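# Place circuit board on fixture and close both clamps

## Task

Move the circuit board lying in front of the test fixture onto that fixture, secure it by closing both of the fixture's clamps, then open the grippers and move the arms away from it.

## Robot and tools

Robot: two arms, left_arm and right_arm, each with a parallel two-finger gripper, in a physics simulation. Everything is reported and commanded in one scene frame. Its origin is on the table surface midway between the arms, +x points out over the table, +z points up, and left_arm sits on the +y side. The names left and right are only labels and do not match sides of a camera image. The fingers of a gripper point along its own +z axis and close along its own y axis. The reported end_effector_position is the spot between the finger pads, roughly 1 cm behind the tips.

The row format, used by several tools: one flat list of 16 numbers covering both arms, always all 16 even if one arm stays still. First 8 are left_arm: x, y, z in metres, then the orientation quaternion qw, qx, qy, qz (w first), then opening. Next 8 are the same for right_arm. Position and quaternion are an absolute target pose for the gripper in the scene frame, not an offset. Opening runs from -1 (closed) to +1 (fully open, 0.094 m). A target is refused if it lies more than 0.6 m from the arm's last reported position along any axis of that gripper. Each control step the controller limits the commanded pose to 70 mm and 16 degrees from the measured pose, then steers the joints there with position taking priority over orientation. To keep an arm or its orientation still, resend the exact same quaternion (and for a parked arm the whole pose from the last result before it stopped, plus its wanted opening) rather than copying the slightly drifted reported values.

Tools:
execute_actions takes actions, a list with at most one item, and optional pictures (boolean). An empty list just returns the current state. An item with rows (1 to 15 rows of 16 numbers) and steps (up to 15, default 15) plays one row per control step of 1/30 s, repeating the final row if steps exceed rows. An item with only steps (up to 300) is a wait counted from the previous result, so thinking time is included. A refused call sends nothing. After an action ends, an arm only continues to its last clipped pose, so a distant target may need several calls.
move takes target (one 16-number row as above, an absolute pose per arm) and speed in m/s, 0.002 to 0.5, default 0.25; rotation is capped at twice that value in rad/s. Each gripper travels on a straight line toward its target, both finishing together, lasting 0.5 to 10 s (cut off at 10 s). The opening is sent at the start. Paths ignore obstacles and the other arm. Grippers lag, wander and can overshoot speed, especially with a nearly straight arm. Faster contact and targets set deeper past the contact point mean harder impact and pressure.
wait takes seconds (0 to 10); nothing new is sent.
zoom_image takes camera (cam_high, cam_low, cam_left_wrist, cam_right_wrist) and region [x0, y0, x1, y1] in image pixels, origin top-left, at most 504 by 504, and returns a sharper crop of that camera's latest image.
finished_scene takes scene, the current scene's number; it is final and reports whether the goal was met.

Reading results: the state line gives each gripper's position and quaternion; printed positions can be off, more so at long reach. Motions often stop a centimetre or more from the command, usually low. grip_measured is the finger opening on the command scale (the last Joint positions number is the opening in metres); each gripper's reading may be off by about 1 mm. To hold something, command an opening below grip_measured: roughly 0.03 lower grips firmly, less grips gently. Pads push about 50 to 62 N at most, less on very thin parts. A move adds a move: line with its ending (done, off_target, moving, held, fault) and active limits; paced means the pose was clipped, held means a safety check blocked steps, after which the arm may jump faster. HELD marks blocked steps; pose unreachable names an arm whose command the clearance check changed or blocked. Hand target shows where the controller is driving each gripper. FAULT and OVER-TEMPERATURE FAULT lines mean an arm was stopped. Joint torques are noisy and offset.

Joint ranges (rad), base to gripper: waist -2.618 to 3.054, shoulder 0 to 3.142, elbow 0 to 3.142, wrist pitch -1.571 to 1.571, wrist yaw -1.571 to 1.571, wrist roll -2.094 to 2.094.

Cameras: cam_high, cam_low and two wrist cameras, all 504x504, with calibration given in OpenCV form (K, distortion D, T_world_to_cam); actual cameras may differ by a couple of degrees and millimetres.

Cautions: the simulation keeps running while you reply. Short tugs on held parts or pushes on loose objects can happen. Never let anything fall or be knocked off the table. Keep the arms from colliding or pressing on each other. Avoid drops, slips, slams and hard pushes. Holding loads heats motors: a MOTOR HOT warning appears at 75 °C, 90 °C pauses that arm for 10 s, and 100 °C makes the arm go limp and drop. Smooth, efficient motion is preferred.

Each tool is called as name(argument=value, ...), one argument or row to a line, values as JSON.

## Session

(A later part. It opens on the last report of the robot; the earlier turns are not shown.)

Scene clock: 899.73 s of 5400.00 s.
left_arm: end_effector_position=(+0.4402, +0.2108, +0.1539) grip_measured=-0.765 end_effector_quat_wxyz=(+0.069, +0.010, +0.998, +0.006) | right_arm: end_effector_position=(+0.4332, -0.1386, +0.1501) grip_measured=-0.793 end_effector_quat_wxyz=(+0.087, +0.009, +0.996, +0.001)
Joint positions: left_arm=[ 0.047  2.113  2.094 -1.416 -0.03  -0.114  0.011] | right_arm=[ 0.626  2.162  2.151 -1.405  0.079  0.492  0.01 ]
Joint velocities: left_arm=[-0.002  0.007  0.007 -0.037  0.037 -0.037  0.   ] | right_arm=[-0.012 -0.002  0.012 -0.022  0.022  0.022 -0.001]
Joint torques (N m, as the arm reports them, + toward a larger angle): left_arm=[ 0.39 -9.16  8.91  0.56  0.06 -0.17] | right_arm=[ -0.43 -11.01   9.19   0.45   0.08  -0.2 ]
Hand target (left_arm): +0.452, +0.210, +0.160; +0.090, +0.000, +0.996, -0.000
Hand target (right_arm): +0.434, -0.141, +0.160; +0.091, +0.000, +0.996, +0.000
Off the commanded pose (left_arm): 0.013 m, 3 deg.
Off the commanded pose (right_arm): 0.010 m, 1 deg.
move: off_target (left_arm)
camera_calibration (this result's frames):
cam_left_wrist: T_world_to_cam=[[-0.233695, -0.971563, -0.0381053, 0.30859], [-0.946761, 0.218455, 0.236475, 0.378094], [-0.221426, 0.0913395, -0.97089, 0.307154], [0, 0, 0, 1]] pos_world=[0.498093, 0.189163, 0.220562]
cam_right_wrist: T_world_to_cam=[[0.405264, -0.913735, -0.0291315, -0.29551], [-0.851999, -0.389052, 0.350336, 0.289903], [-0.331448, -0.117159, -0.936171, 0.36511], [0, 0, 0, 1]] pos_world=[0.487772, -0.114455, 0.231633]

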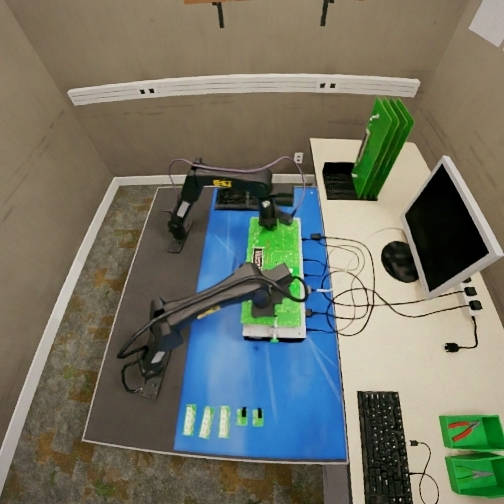

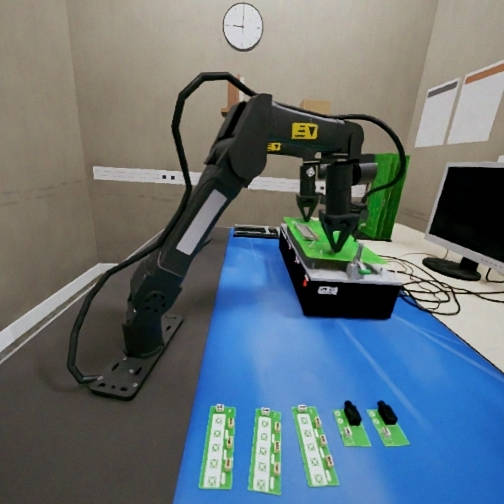

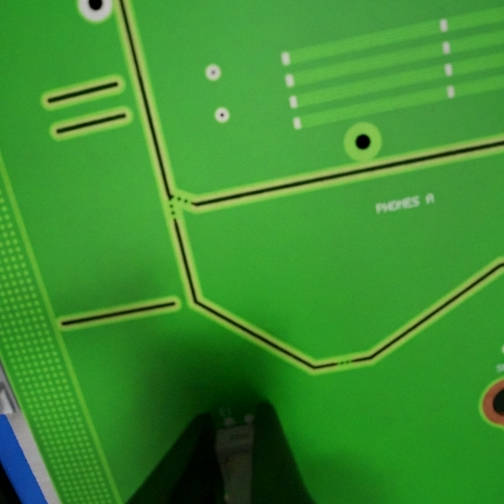

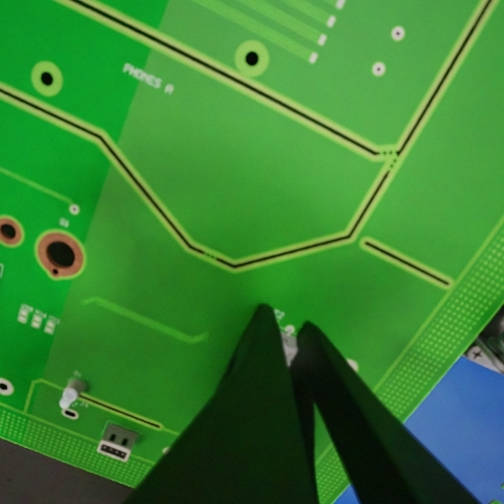

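move(
  target=[0.456,0.207,0.163,0.09,0,0.996,0,-0.84,0.440,-0.143,0.166,0.09,0,0.996,0,-0.84],
  speed=0.03,
)

Scene clock: 913.00 s of 5400.00 s.
left_arm: end_effector_position=(+0.4445, +0.2100, +0.1586) grip_measured=-0.765 end_effector_quat_wxyz=(+0.071, +0.011, +0.997, +0.006) | right_arm: end_effector_position=(+0.4399, -0.1396, +0.1556) grip_measured=-0.793 end_effector_quat_wxyz=(+0.088, +0.010, +0.996, +0.001)
Joint positions: left_arm=[ 0.047  2.137  2.15  -1.445 -0.029 -0.11   0.011] | right_arm=[ 0.617  2.2    2.234 -1.449  0.08   0.485  0.01 ]
Joint velocities: left_arm=[ 0.002  0.007  0.002 -0.095 -0.051 -0.066  0.001] | right_arm=[-0.002  0.002  0.017  0.022 -0.037  0.066 -0.001]
Joint torques (N m, as the arm reports them, + toward a larger angle): left_arm=[ 0.1  -9.16  8.26  0.57  0.11 -0.25] | right_arm=[ -0.55 -11.4    9.27   0.43   0.08  -0.18]
Hand target (left_arm): +0.456, +0.207, +0.163; +0.090, +0.000, +0.996, -0.000
Hand target (right_arm): +0.440, -0.143, +0.166; +0.091, +0.000, +0.996, +0.000
Off the commanded pose (left_arm): 0.013 m, 3 deg.
Off the commanded pose (right_arm): 0.011 m, 1 deg.
After step 90, 9.23 s passed at rest.
move: off_target (left_arm, right_arm)
camera_calibration (this result's frames):
cam_left_wrist: T_world_to_cam=[[-0.237326, -0.970677, -0.0382513, 0.310522], [-0.946759, 0.222301, 0.23287, 0.380969], [-0.217539, 0.0914809, -0.971755, 0.31111], [0, 0, 0, 1]] pos_world=[0.50206, 0.188266, 0.225484]
cam_right_wrist: T_world_to_cam=[[0.40342, -0.914592, -0.027815, -0.298412], [-0.853336, -0.387024, 0.349328, 0.29432], [-0.330258, -0.11719, -0.936588, 0.371891], [0, 0, 0, 1]] pos_world=[0.494359, -0.115434, 0.237194]

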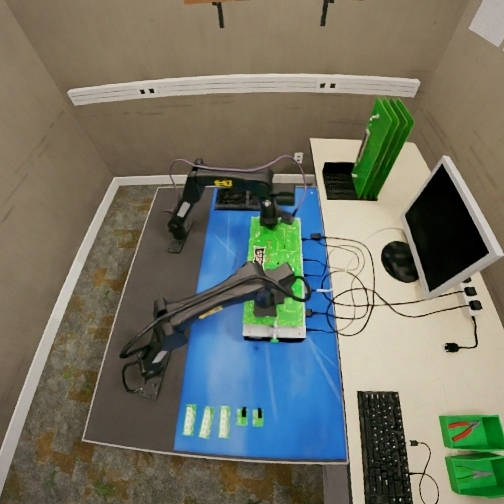

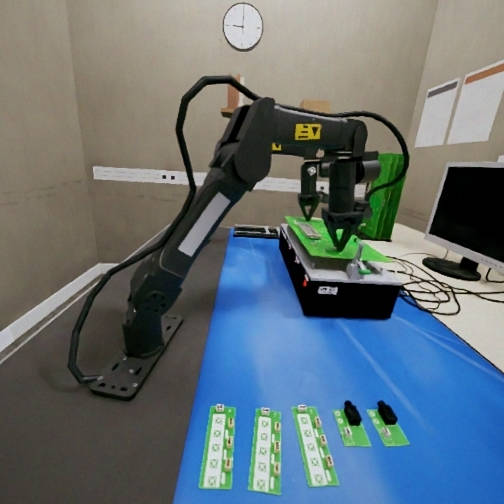

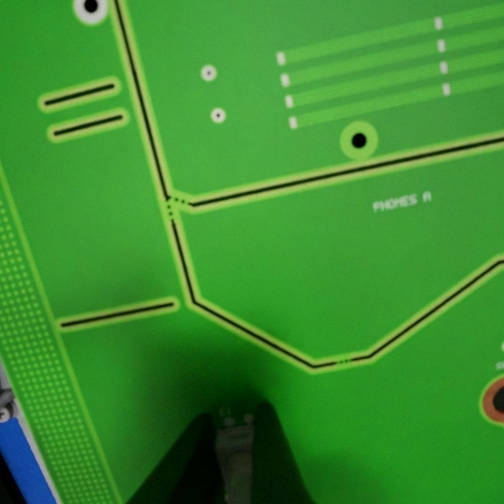

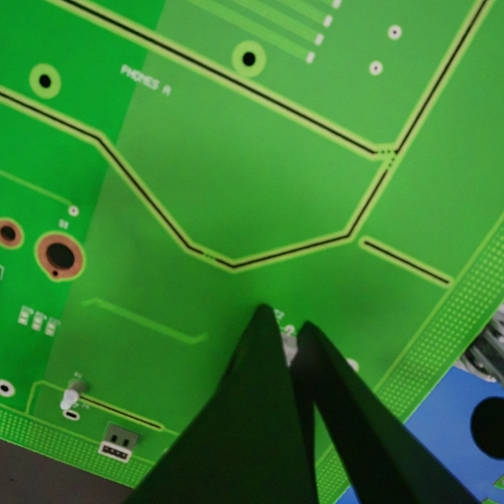

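move(
  target=[0.452,0.208,0.128,0.09,0,0.996,0,-0.84,0.440,-0.142,0.129,0.09,0,0.996,0,-0.84],
  speed=0.03,
)

move(
  target=[0.447,0.209,0.128,0.09,0,0.996,0,-0.4,0.440,-0.140,0.129,0.09,0,0.996,0,-0.4],
)

move(
  target=[0.447,0.209,0.128,0.09,0,0.996,0,-0.84,0.440,-0.140,0.129,0.09,0,0.996,0,-0.84],
)

Scene clock: 918.13 s of 5400.00 s.
left_arm: end_effector_position=(+0.4417, +0.2101, +0.1350) grip_measured=-0.765 end_effector_quat_wxyz=(+0.072, +0.009, +0.997, +0.005) | right_arm: end_effector_position=(+0.4405, -0.1395, +0.1422) grip_measured=-0.793 end_effector_quat_wxyz=(+0.099, +0.009, +0.995, +0.006)
Joint positions: left_arm=[ 0.047  2.095  1.989 -1.322 -0.027 -0.115  0.011] | right_arm=[ 0.617  2.151  2.096 -1.335  0.081  0.482  0.01 ]
Joint velocities: left_arm=[-0.002 -0.027 -0.002 -0.007 -0.037 -0.037 -0.001] | right_arm=[ 0.002 -0.017 -0.032  0.007 -0.066  0.007  0.   ]
Joint torques (N m, as the arm reports them, + toward a larger angle): left_arm=[-0.12 -9.8   4.4   0.87  0.05 -0.19] | right_arm=[ -0.39 -10.57   3.58   1.02   0.05  -0.18]
Hand target (left_arm): +0.451, +0.208, +0.128; +0.089, +0.000, +0.996, +0.000
Hand target (right_arm): +0.439, -0.142, +0.129; +0.089, +0.000, +0.996, -0.000
Off the commanded pose (left_arm): 0.013 m, 2 deg.
Off the commanded pose (right_arm): 0.013 m, 2 deg.
After step 90, 0.87 s passed at rest.
move: off_target (left_arm, right_arm)
camera_calibration (this result's frames):
cam_left_wrist: T_world_to_cam=[[-0.233067, -0.97179, -0.0360989, 0.307054], [-0.948437, 0.218952, 0.22919, 0.385767], [-0.21482, 0.0876541, -0.972712, 0.287257], [0, 0, 0, 1]] pos_world=[0.499148, 0.188748, 0.202089]
cam_right_wrist: T_world_to_cam=[[0.40662, -0.913183, -0.0275283, -0.300208], [-0.859992, -0.392757, 0.325815, 0.305017], [-0.30834, -0.108808, -0.945033, 0.352286], [0, 0, 0, 1]] pos_world=[0.493006, -0.116016, 0.225279]

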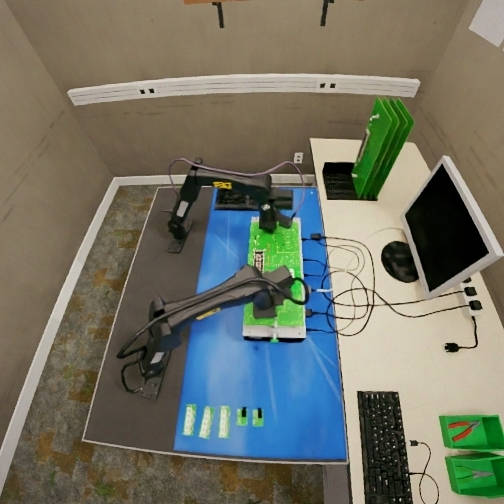

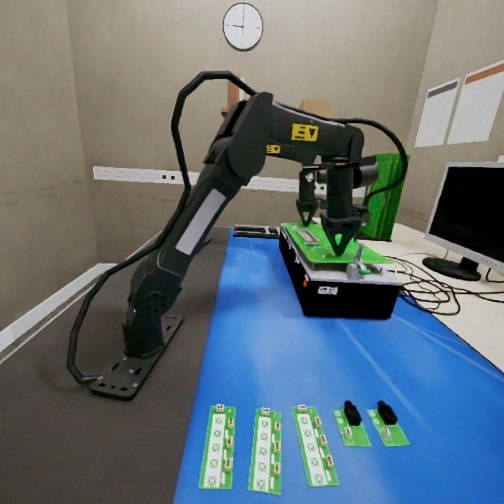

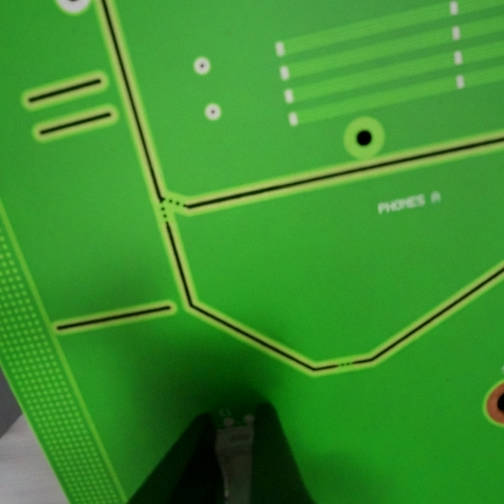

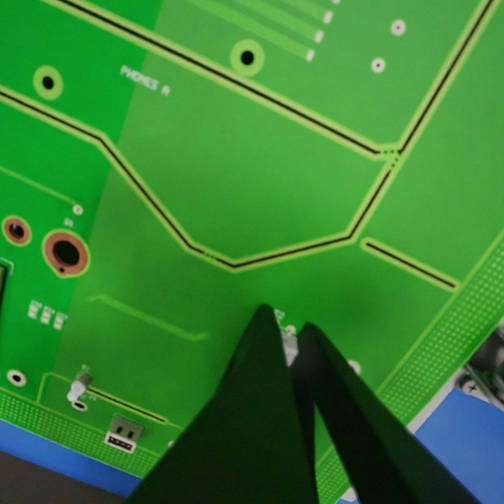

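Scene clock: 919.03 s of 5400.00 s.
left_arm: end_effector_position=(+0.4464, +0.2104, +0.1356) grip_measured=-0.402 end_effector_quat_wxyz=(+0.090, +0.004, +0.996, +0.004) | right_arm: end_effector_position=(+0.4413, -0.1382, +0.1430) grip_measured=-0.402 end_effector_quat_wxyz=(+0.101, +0.005, +0.995, +0.009)
Joint positions: left_arm=[ 0.047  2.075  1.956 -1.273 -0.031 -0.124  0.028] | right_arm=[ 0.617  2.149  2.096 -1.329  0.077  0.474  0.028]
Joint velocities: left_arm=[-0.007  0.007 -0.007 -0.007  0.022  0.007 -0.002] | right_arm=[ 0.002 -0.007 -0.007  0.022 -0.007 -0.037 -0.   ]
Joint torques (N m, as the arm reports them, + toward a larger angle): left_arm=[ 0.06 -9.8   4.21  0.68  0.06 -0.15] | right_arm=[-0.12 -9.98  4.11  0.95  0.1  -0.1 ]
Hand target (left_arm): +0.447, +0.209, +0.128; +0.089, -0.000, +0.996, +0.000
Hand target (right_arm): +0.440, -0.140, +0.129; +0.090, -0.000, +0.996, -0.000
Off the commanded pose (left_arm): 0.008 m, 1 deg.
Off the commanded pose (right_arm): 0.014 m, 2 deg.
move: off_target (right_arm)
camera_calibration (this result's frames):
cam_left_wrist: T_world_to_cam=[[-0.222218, -0.974083, -0.0422047, 0.304912], [-0.958103, 0.21014, 0.194629, 0.400819], [-0.180716, 0.0836867, -0.979968, 0.275465], [0, 0, 0, 1]] pos_world=[0.501563, 0.189729, 0.204805]
cam_right_wrist: T_world_to_cam=[[0.414263, -0.909644, -0.0305511, -0.301825], [-0.85812, -0.401545, 0.319987, 0.304707], [-0.303342, -0.106343, -0.946929, 0.35188], [0, 0, 0, 1]] pos_world=[0.49325, -0.11478, 0.226482]

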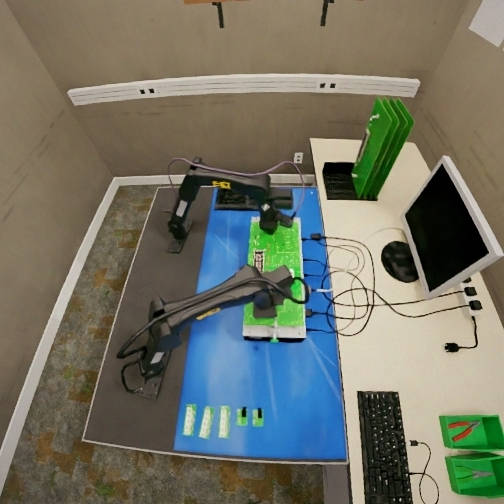

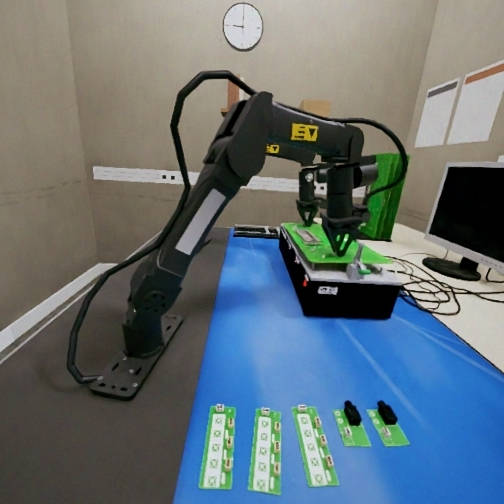

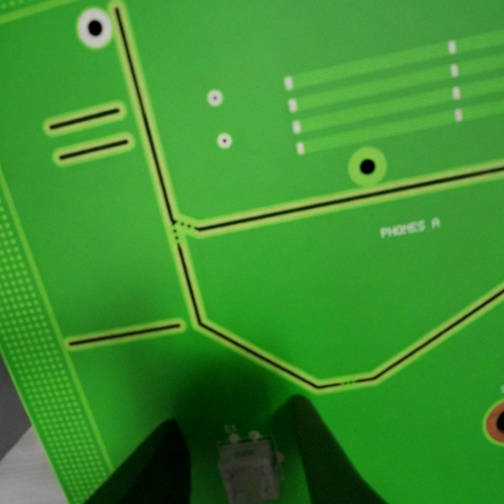

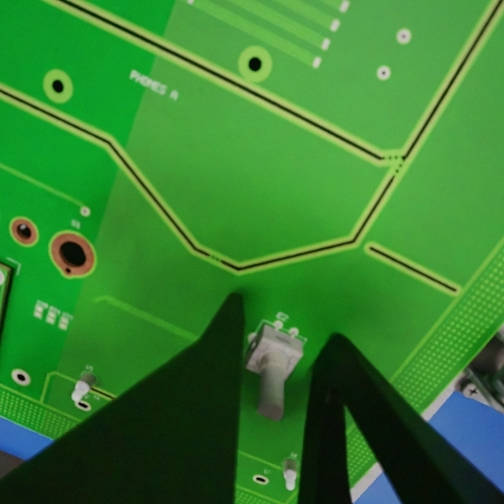

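Scene clock: 919.73 s of 5400.00 s.
left_arm: end_effector_position=(+0.4470, +0.2104, +0.1358) grip_measured=-0.800 end_effector_quat_wxyz=(+0.092, +0.004, +0.996, +0.004) | right_arm: end_effector_position=(+0.4416, -0.1391, +0.1431) grip_measured=-0.797 end_effector_quat_wxyz=(+0.102, +0.005, +0.995, +0.007)
Joint positions: left_arm=[ 0.047  2.075  1.956 -1.271 -0.032 -0.124  0.009] | right_arm=[ 0.617  2.149  2.096 -1.33   0.081  0.474  0.01 ]
Joint velocities: left_arm=[ 0.002 -0.017 -0.007  0.022 -0.007 -0.022  0.   ] | right_arm=[ 0.007 -0.007 -0.002 -0.051 -0.022 -0.037 -0.001]
Joint torques (N m, as the arm reports them, + toward a larger angle): left_arm=[-0.15 -9.91  4.21  0.73  0.09 -0.09] | right_arm=[ -0.08 -10.03   4.08   0.95   0.06  -0.08]
Hand target (left_arm): +0.447, +0.209, +0.128; +0.090, +0.000, +0.996, +0.000
Hand target (right_arm): +0.440, -0.140, +0.129; +0.090, -0.000, +0.996, -0.000
Off the commanded pose (left_arm): 0.008 m, 1 deg.
Off the commanded pose (right_arm): 0.014 m, 2 deg.
move: off_target (right_arm)
camera_calibration (this result's frames):
cam_left_wrist: T_world_to_cam=[[-0.221603, -0.974183, -0.0431224, 0.304982], [-0.958742, 0.209589, 0.19206, 0.402172], [-0.178064, 0.0839043, -0.980435, 0.274533], [0, 0, 0, 1]] pos_world=[0.502048, 0.189783, 0.205072]
cam_right_wrist: T_world_to_cam=[[0.413585, -0.910084, -0.0263455, -0.303111], [-0.858929, -0.399608, 0.32024, 0.305211], [-0.301973, -0.109817, -0.94697, 0.350841], [0, 0, 0, 1]] pos_world=[0.493461, -0.115364, 0.22651]

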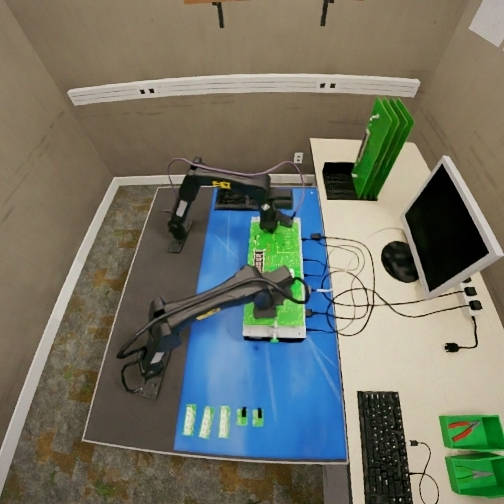

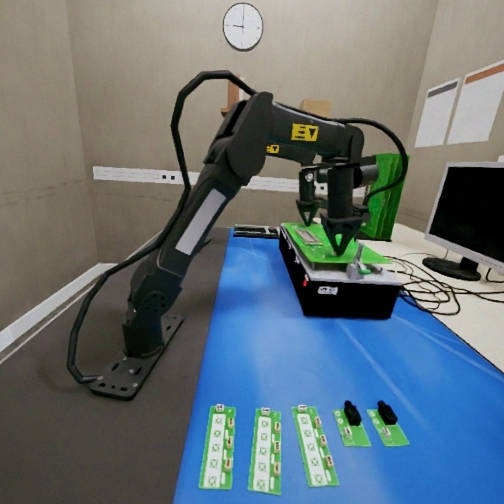

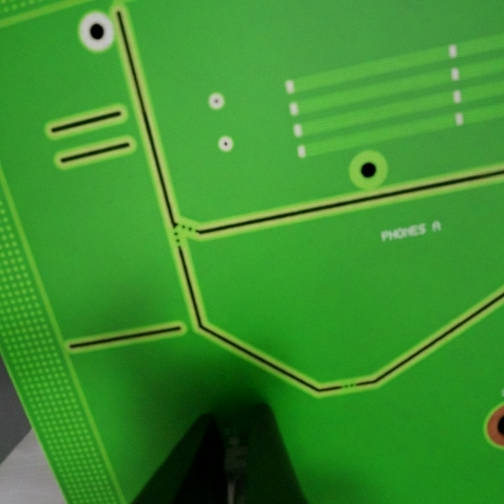

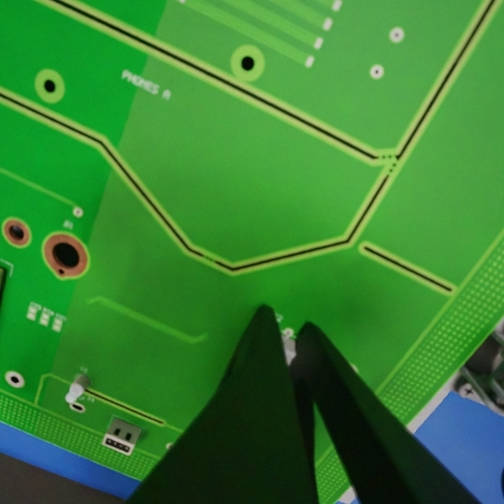

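move(
  target=[0.441,0.211,0.14,0.09,0,0.996,0,-0.4,0.441,-0.139,0.14,0.09,0,0.996,0,-0.84],
  speed=0.05,
)

move(
  target=[0.440,0.211,0.127,0.09,0,0.996,0,-0.4,0.441,-0.139,0.14,0.09,0,0.996,0,-0.84],
  speed=0.05,
)

move(
  target=[0.440,0.211,0.127,0.09,0,0.996,0,-0.84,0.441,-0.139,0.14,0.09,0,0.996,0,-0.84],
)

move(
  target=[0.442,0.211,0.158,0.09,0,0.996,0,-0.84,0.443,-0.139,0.16,0.09,0,0.996,0,-0.84],
  speed=0.05,
)

move(
  target=[0.457,0.211,0.158,0.09,0,0.996,0,-0.84,0.445,-0.139,0.16,0.09,0,0.996,0,-0.84],
  speed=0.03,
)

Scene clock: 930.73 s of 5400.00 s.
left_arm: end_effector_position=(+0.4473, +0.2117, +0.1369) grip_measured=-0.402 end_effector_quat_wxyz=(+0.093, +0.003, +0.996, +0.007) | right_arm: end_effector_position=(+0.4414, -0.1392, +0.1432) grip_measured=-0.797 end_effector_quat_wxyz=(+0.099, +0.005, +0.995, +0.006)
Joint positions: left_arm=[ 0.048  2.073  1.956 -1.27  -0.038 -0.124  0.028] | right_arm=[ 0.617  2.156  2.108 -1.341  0.081  0.474  0.01 ]
Joint velocities: left_arm=[ 0.022  0.012  0.002 -0.007  0.007 -0.051  0.001] | right_arm=[-0.012  0.007  0.012 -0.066  0.037 -0.007 -0.   ]
Joint torques (N m, as the arm reports them, + toward a larger angle): left_arm=[  0.19 -11.37   5.15   0.37   0.15  -0.11] | right_arm=[-0.02 -9.36  8.31  0.6   0.04 -0.07]
Hand target (left_arm): +0.441, +0.211, +0.140; +0.090, -0.000, +0.996, -0.000
Hand target (right_arm): +0.441, -0.139, +0.140; +0.091, -0.000, +0.996, +0.000
Off the commanded pose (left_arm): 0.007 m, 1 deg.
Off the commanded pose (right_arm): 0.003 m, 1 deg.
After step 90, 7.30 s passed at rest.
move: done
camera_calibration (this result's frames):
cam_left_wrist: T_world_to_cam=[[-0.219611, -0.974341, -0.0492955, 0.306274], [-0.959861, 0.206759, 0.18952, 0.403329], [-0.174465, 0.0889375, -0.980639, 0.272978], [0, 0, 0, 1]] pos_world=[0.502026, 0.190745, 0.206352]
cam_right_wrist: T_world_to_cam=[[0.413452, -0.910152, -0.0260909, -0.303105], [-0.857283, -0.39877, 0.325652, 0.303579], [-0.306797, -0.112274, -0.94513, 0.352411], [0, 0, 0, 1]] pos_world=[0.493691, -0.115247, 0.226304]

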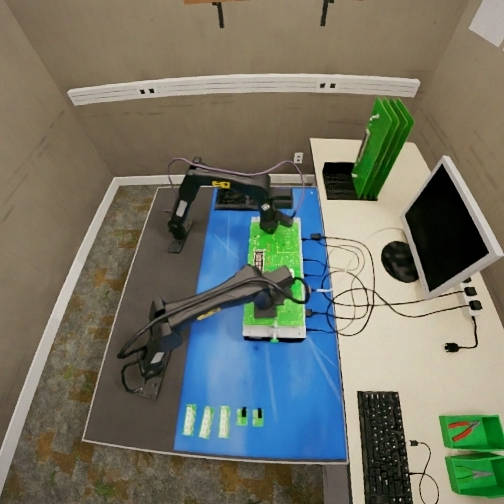

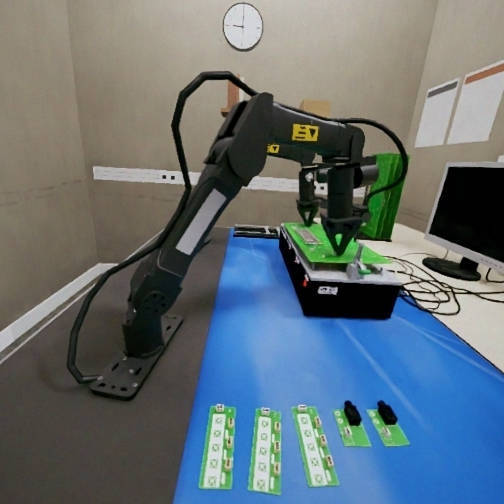

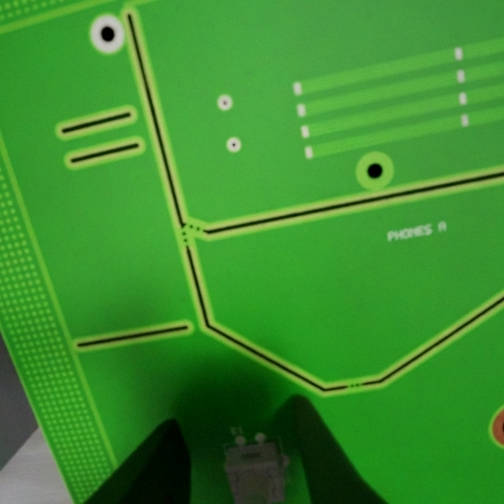

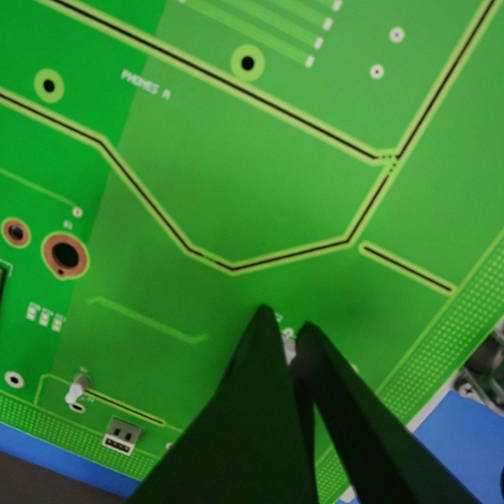

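Scene clock: 931.43 s of 5400.00 s.
left_arm: end_effector_position=(+0.4472, +0.2115, +0.1362) grip_measured=-0.402 end_effector_quat_wxyz=(+0.106, +0.003, +0.994, +0.005) | right_arm: end_effector_position=(+0.4414, -0.1392, +0.1432) grip_measured=-0.797 end_effector_quat_wxyz=(+0.099, +0.005, +0.995, +0.006)
Joint positions: left_arm=[ 0.048  2.044  1.905 -1.224 -0.038 -0.124  0.028] | right_arm=[ 0.617  2.156  2.108 -1.341  0.081  0.474  0.01 ]
Joint velocities: left_arm=[-0.007 -0.022  0.017 -0.037  0.022 -0.007 -0.001] | right_arm=[-0.002 -0.007  0.007  0.095 -0.051  0.007 -0.   ]
Joint torques (N m, as the arm reports them, + toward a larger angle): left_arm=[ 0.14 -9.6   4.06  0.49  0.15 -0.05] | right_arm=[-0.03 -9.29  8.35  0.55  0.07 -0.06]
Hand target (left_arm): +0.440, +0.211, +0.127; +0.090, -0.000, +0.996, +0.000
Hand target (right_arm): +0.441, -0.139, +0.140; +0.091, -0.000, +0.996, +0.000
Off the commanded pose (left_arm): 0.012 m, 2 deg.
Off the commanded pose (right_arm): 0.003 m, 1 deg.
move: off_target (left_arm)
camera_calibration (this result's frames):
cam_left_wrist: T_world_to_cam=[[-0.218533, -0.974512, -0.0506925, 0.305846], [-0.96417, 0.207623, 0.165134, 0.40853], [-0.1504, 0.0849633, -0.984968, 0.262945], [0, 0, 0, 1]] pos_world=[0.500277, 0.190889, 0.207035]
cam_right_wrist: T_world_to_cam=[[0.413452, -0.910152, -0.0260909, -0.303105], [-0.857283, -0.39877, 0.325652, 0.303579], [-0.306797, -0.112274, -0.94513, 0.352411], [0, 0, 0, 1]] pos_world=[0.493691, -0.115247, 0.226304]

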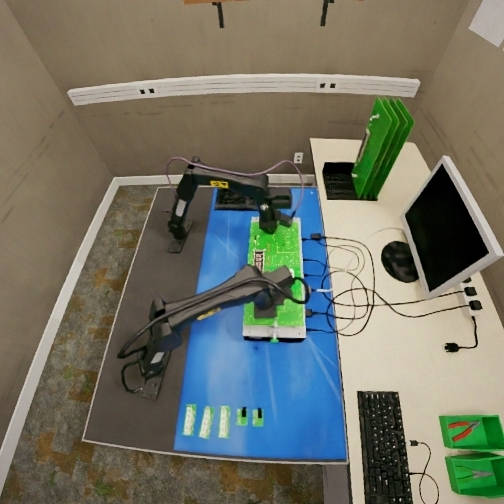

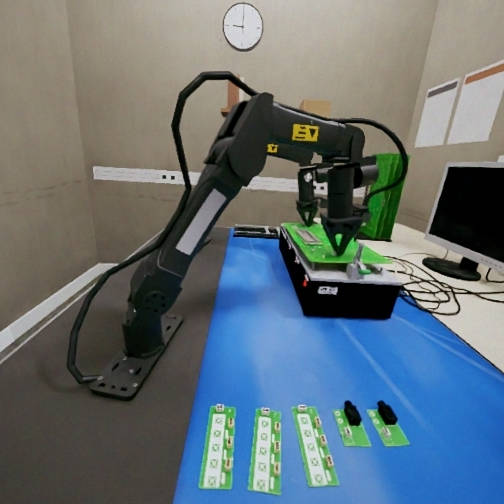

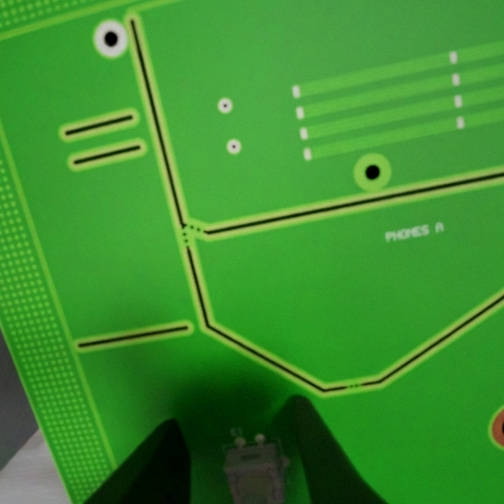

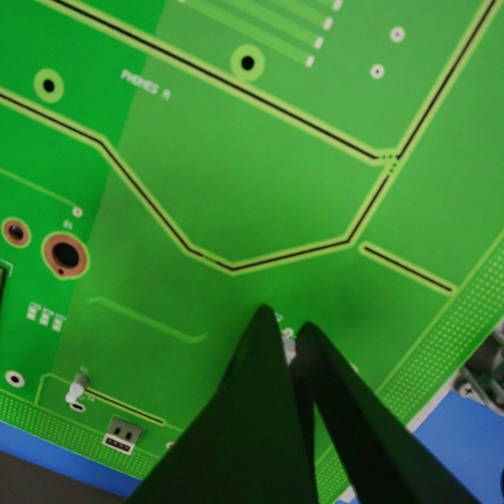

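Scene clock: 932.13 s of 5400.00 s.
left_arm: end_effector_position=(+0.4476, +0.2104, +0.1363) grip_measured=-0.802 end_effector_quat_wxyz=(+0.106, +0.004, +0.994, +0.002) | right_arm: end_effector_position=(+0.4414, -0.1392, +0.1432) grip_measured=-0.797 end_effector_quat_wxyz=(+0.099, +0.005, +0.995, +0.006)
Joint positions: left_arm=[ 0.047  2.044  1.905 -1.221 -0.033 -0.124  0.009] | right_arm=[ 0.617  2.156  2.108 -1.341  0.081  0.474  0.01 ]
Joint velocities: left_arm=[-0.002  0.007  0.007  0.037 -0.095 -0.022  0.   ] | right_arm=[-0.012  0.002 -0.002  0.051 -0.022  0.022  0.   ]
Joint torques (N m, as the arm reports them, + toward a larger angle): left_arm=[ 0.06 -9.79  3.96  0.51  0.15 -0.13] | right_arm=[-0.02 -9.29  8.35  0.55  0.06 -0.06]
Hand target (left_arm): +0.440, +0.211, +0.127; +0.090, +0.000, +0.996, -0.000
Hand target (right_arm): +0.441, -0.139, +0.140; +0.091, -0.000, +0.996, +0.000
Off the commanded pose (left_arm): 0.012 m, 2 deg.
Off the commanded pose (right_arm): 0.003 m, 1 deg.
move: off_target (left_arm)
camera_calibration (this result's frames):
cam_left_wrist: T_world_to_cam=[[-0.219832, -0.97445, -0.0460632, 0.304789], [-0.964139, 0.209824, 0.162508, 0.409033], [-0.148691, 0.0801358, -0.985631, 0.263531], [0, 0, 0, 1]] pos_world=[0.500552, 0.190058, 0.207313]
cam_right_wrist: T_world_to_cam=[[0.413452, -0.910152, -0.0260909, -0.303105], [-0.857283, -0.39877, 0.325652, 0.303579], [-0.306797, -0.112274, -0.94513, 0.352411], [0, 0, 0, 1]] pos_world=[0.493691, -0.115247, 0.226304]

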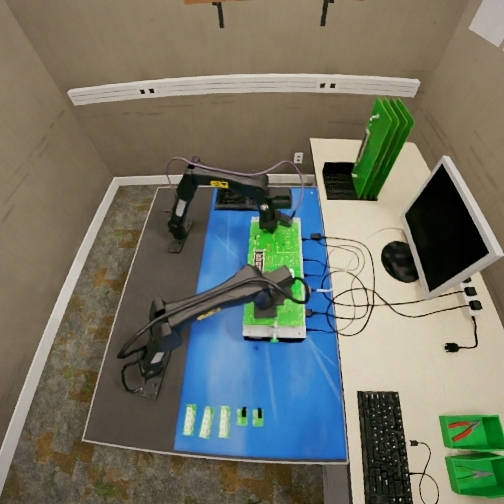

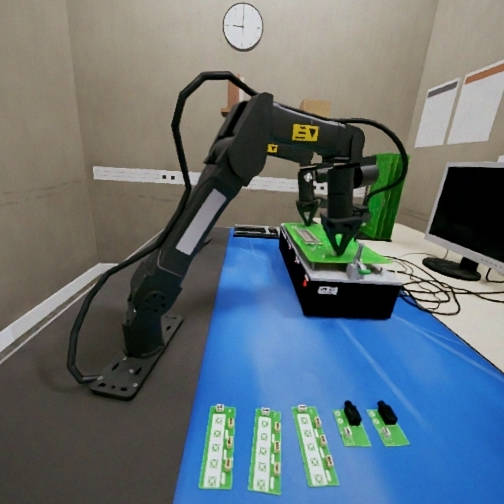

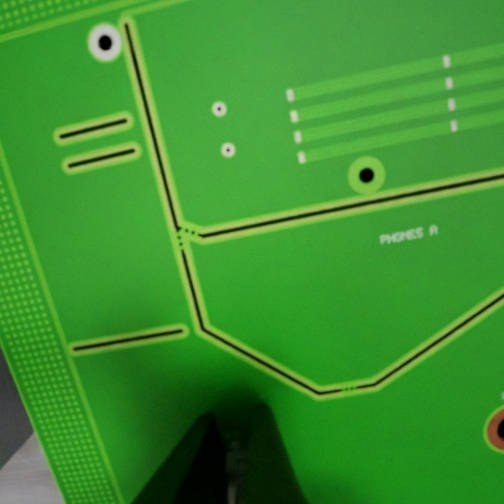

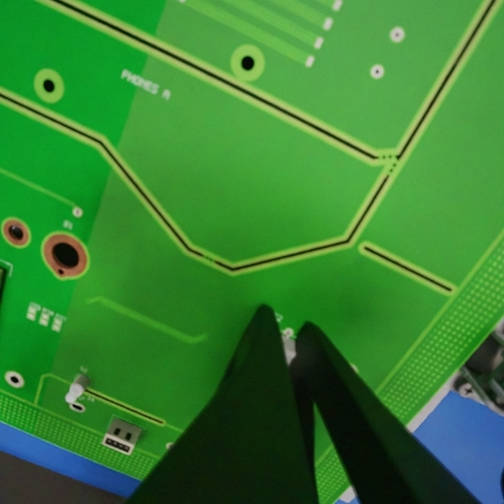

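Scene clock: 933.17 s of 5400.00 s.
left_arm: end_effector_position=(+0.4398, +0.2109, +0.1522) grip_measured=-0.802 end_effector_quat_wxyz=(+0.087, +0.002, +0.996, +0.003) | right_arm: end_effector_position=(+0.4390, -0.1389, +0.1513) grip_measured=-0.797 end_effector_quat_wxyz=(+0.079, +0.002, +0.997, -0.001)
Joint positions: left_arm=[ 0.047  2.064  2.006 -1.342 -0.03  -0.128  0.009] | right_arm=[ 0.617  2.214  2.243 -1.459  0.073  0.471  0.01 ]
Joint velocities: left_arm=[-0.002  0.002 -0.017 -0.051 -0.007 -0.022 -0.   ] | right_arm=[-0.017 -0.002 -0.017 -0.066  0.095 -0.022 -0.001]
Joint torques (N m, as the arm reports them, + toward a larger angle): left_arm=[ 0.24 -9.18  8.5   0.35  0.07 -0.04] | right_arm=[ -0.18 -11.08   9.03   0.57   0.15  -0.05]
Hand target (left_arm): +0.442, +0.211, +0.158; +0.090, +0.000, +0.996, -0.000
Hand target (right_arm): +0.443, -0.139, +0.160; +0.091, -0.000, +0.996, +0.000
Off the commanded pose (left_arm): 0.006 m, 1 deg.
Off the commanded pose (right_arm): 0.010 m, 1 deg.
move: done
camera_calibration (this result's frames):
cam_left_wrist: T_world_to_cam=[[-0.218786, -0.974991, -0.0390537, 0.302888], [-0.95758, 0.206843, 0.200639, 0.390728], [-0.187543, 0.0812941, -0.978887, 0.293804], [0, 0, 0, 1]] pos_world=[0.495522, 0.190609, 0.221034]
cam_right_wrist: T_world_to_cam=[[0.41647, -0.908612, -0.0312529, -0.301958], [-0.841348, -0.398209, 0.365463, 0.28605], [-0.34451, -0.12591, -0.930301, 0.371798], [0, 0, 0, 1]] pos_world=[0.494512, -0.113642, 0.231906]

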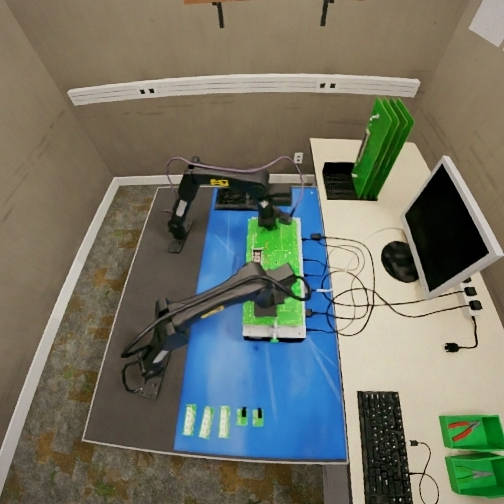

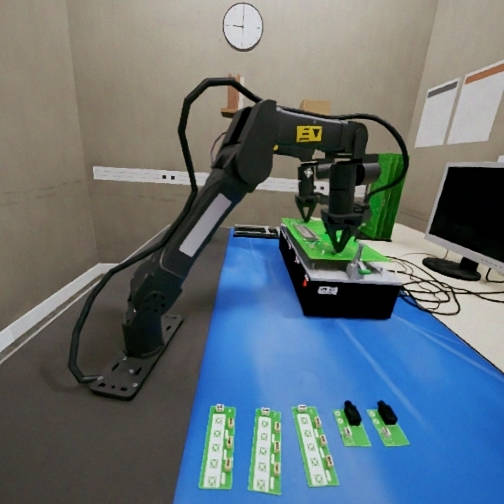

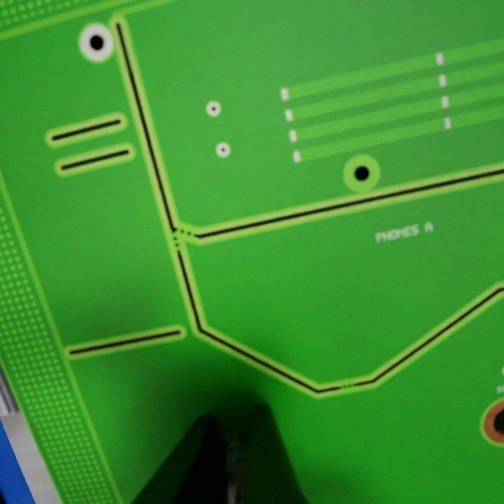

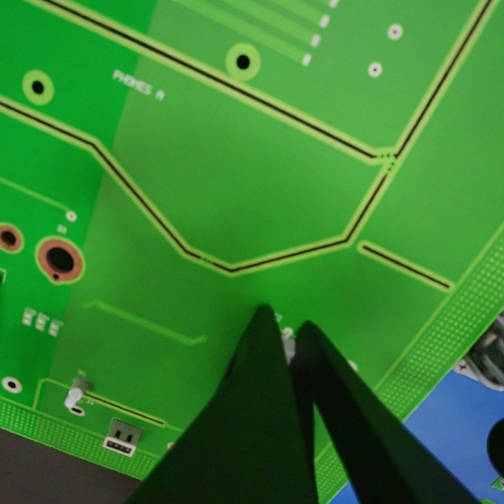

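Scene clock: 934.07 s of 5400.00 s.
left_arm: end_effector_position=(+0.4504, +0.2112, +0.1526) grip_measured=-0.802 end_effector_quat_wxyz=(+0.079, +0.004, +0.997, +0.005) | right_arm: end_effector_position=(+0.4408, -0.1383, +0.1511) grip_measured=-0.797 end_effector_quat_wxyz=(+0.080, +0.003, +0.997, -0.001)
Joint positions: left_arm=[ 0.051  2.136  2.122 -1.4   -0.03  -0.12   0.009] | right_arm=[ 0.617  2.224  2.259 -1.464  0.074  0.471  0.01 ]
Joint velocities: left_arm=[-0.007 -0.002 -0.007 -0.051 -0.007 -0.051  0.   ] | right_arm=[-0.012  0.012 -0.002  0.007  0.051  0.022 -0.001]
Joint torques (N m, as the arm reports them, + toward a larger angle): left_arm=[ 0.51 -9.52  8.74  0.42  0.07 -0.06] | right_arm=[ -0.29 -11.03   9.12   0.55   0.11  -0.07]
Hand target (left_arm): +0.457, +0.211, +0.158; +0.091, -0.000, +0.996, +0.000
Hand target (right_arm): +0.445, -0.139, +0.160; +0.090, +0.000, +0.996, +0.000
Off the commanded pose (left_arm): 0.009 m, 1 deg.
Off the commanded pose (right_arm): 0.010 m, 1 deg.
move: done
camera_calibration (this result's frames):
cam_left_wrist: T_world_to_cam=[[-0.223008, -0.974041, -0.0388677, 0.307162], [-0.953564, 0.209692, 0.216203, 0.395946], [-0.202441, 0.085278, -0.975574, 0.301479], [0, 0, 0, 1]] pos_world=[0.507091, 0.190452, 0.220449]
cam_right_wrist: T_world_to_cam=[[0.416058, -0.908826, -0.03053, -0.302155], [-0.841915, -0.397679, 0.364733, 0.288357], [-0.34362, -0.126046, -0.930611, 0.371911], [0, 0, 0, 1]] pos_world=[0.496282, -0.113055, 0.231707]

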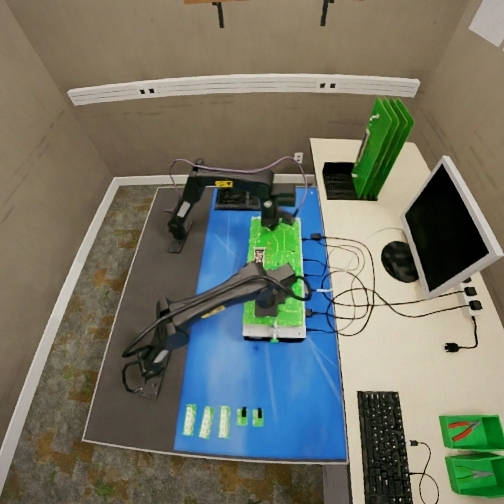

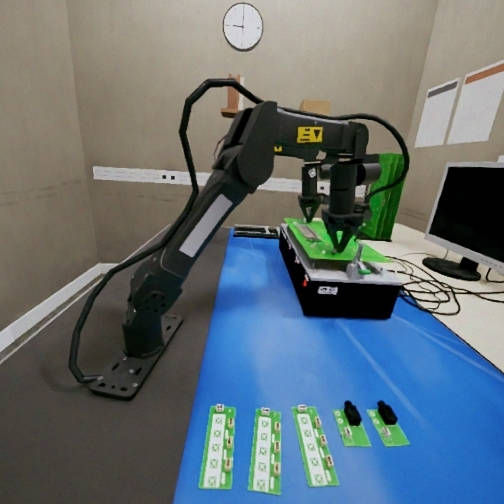

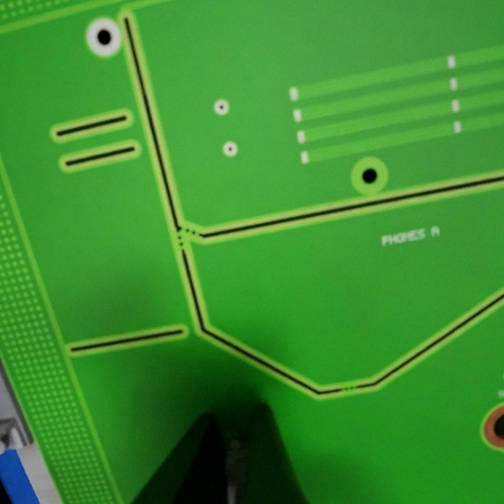

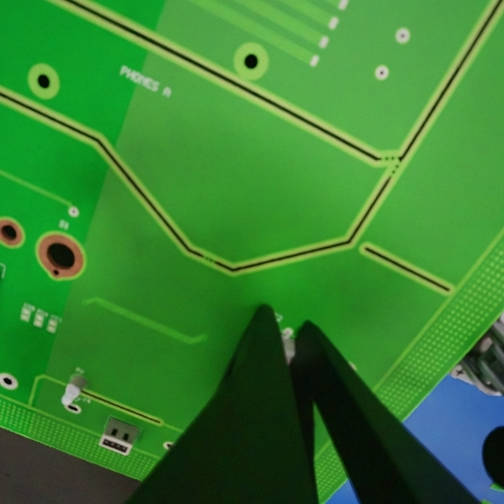

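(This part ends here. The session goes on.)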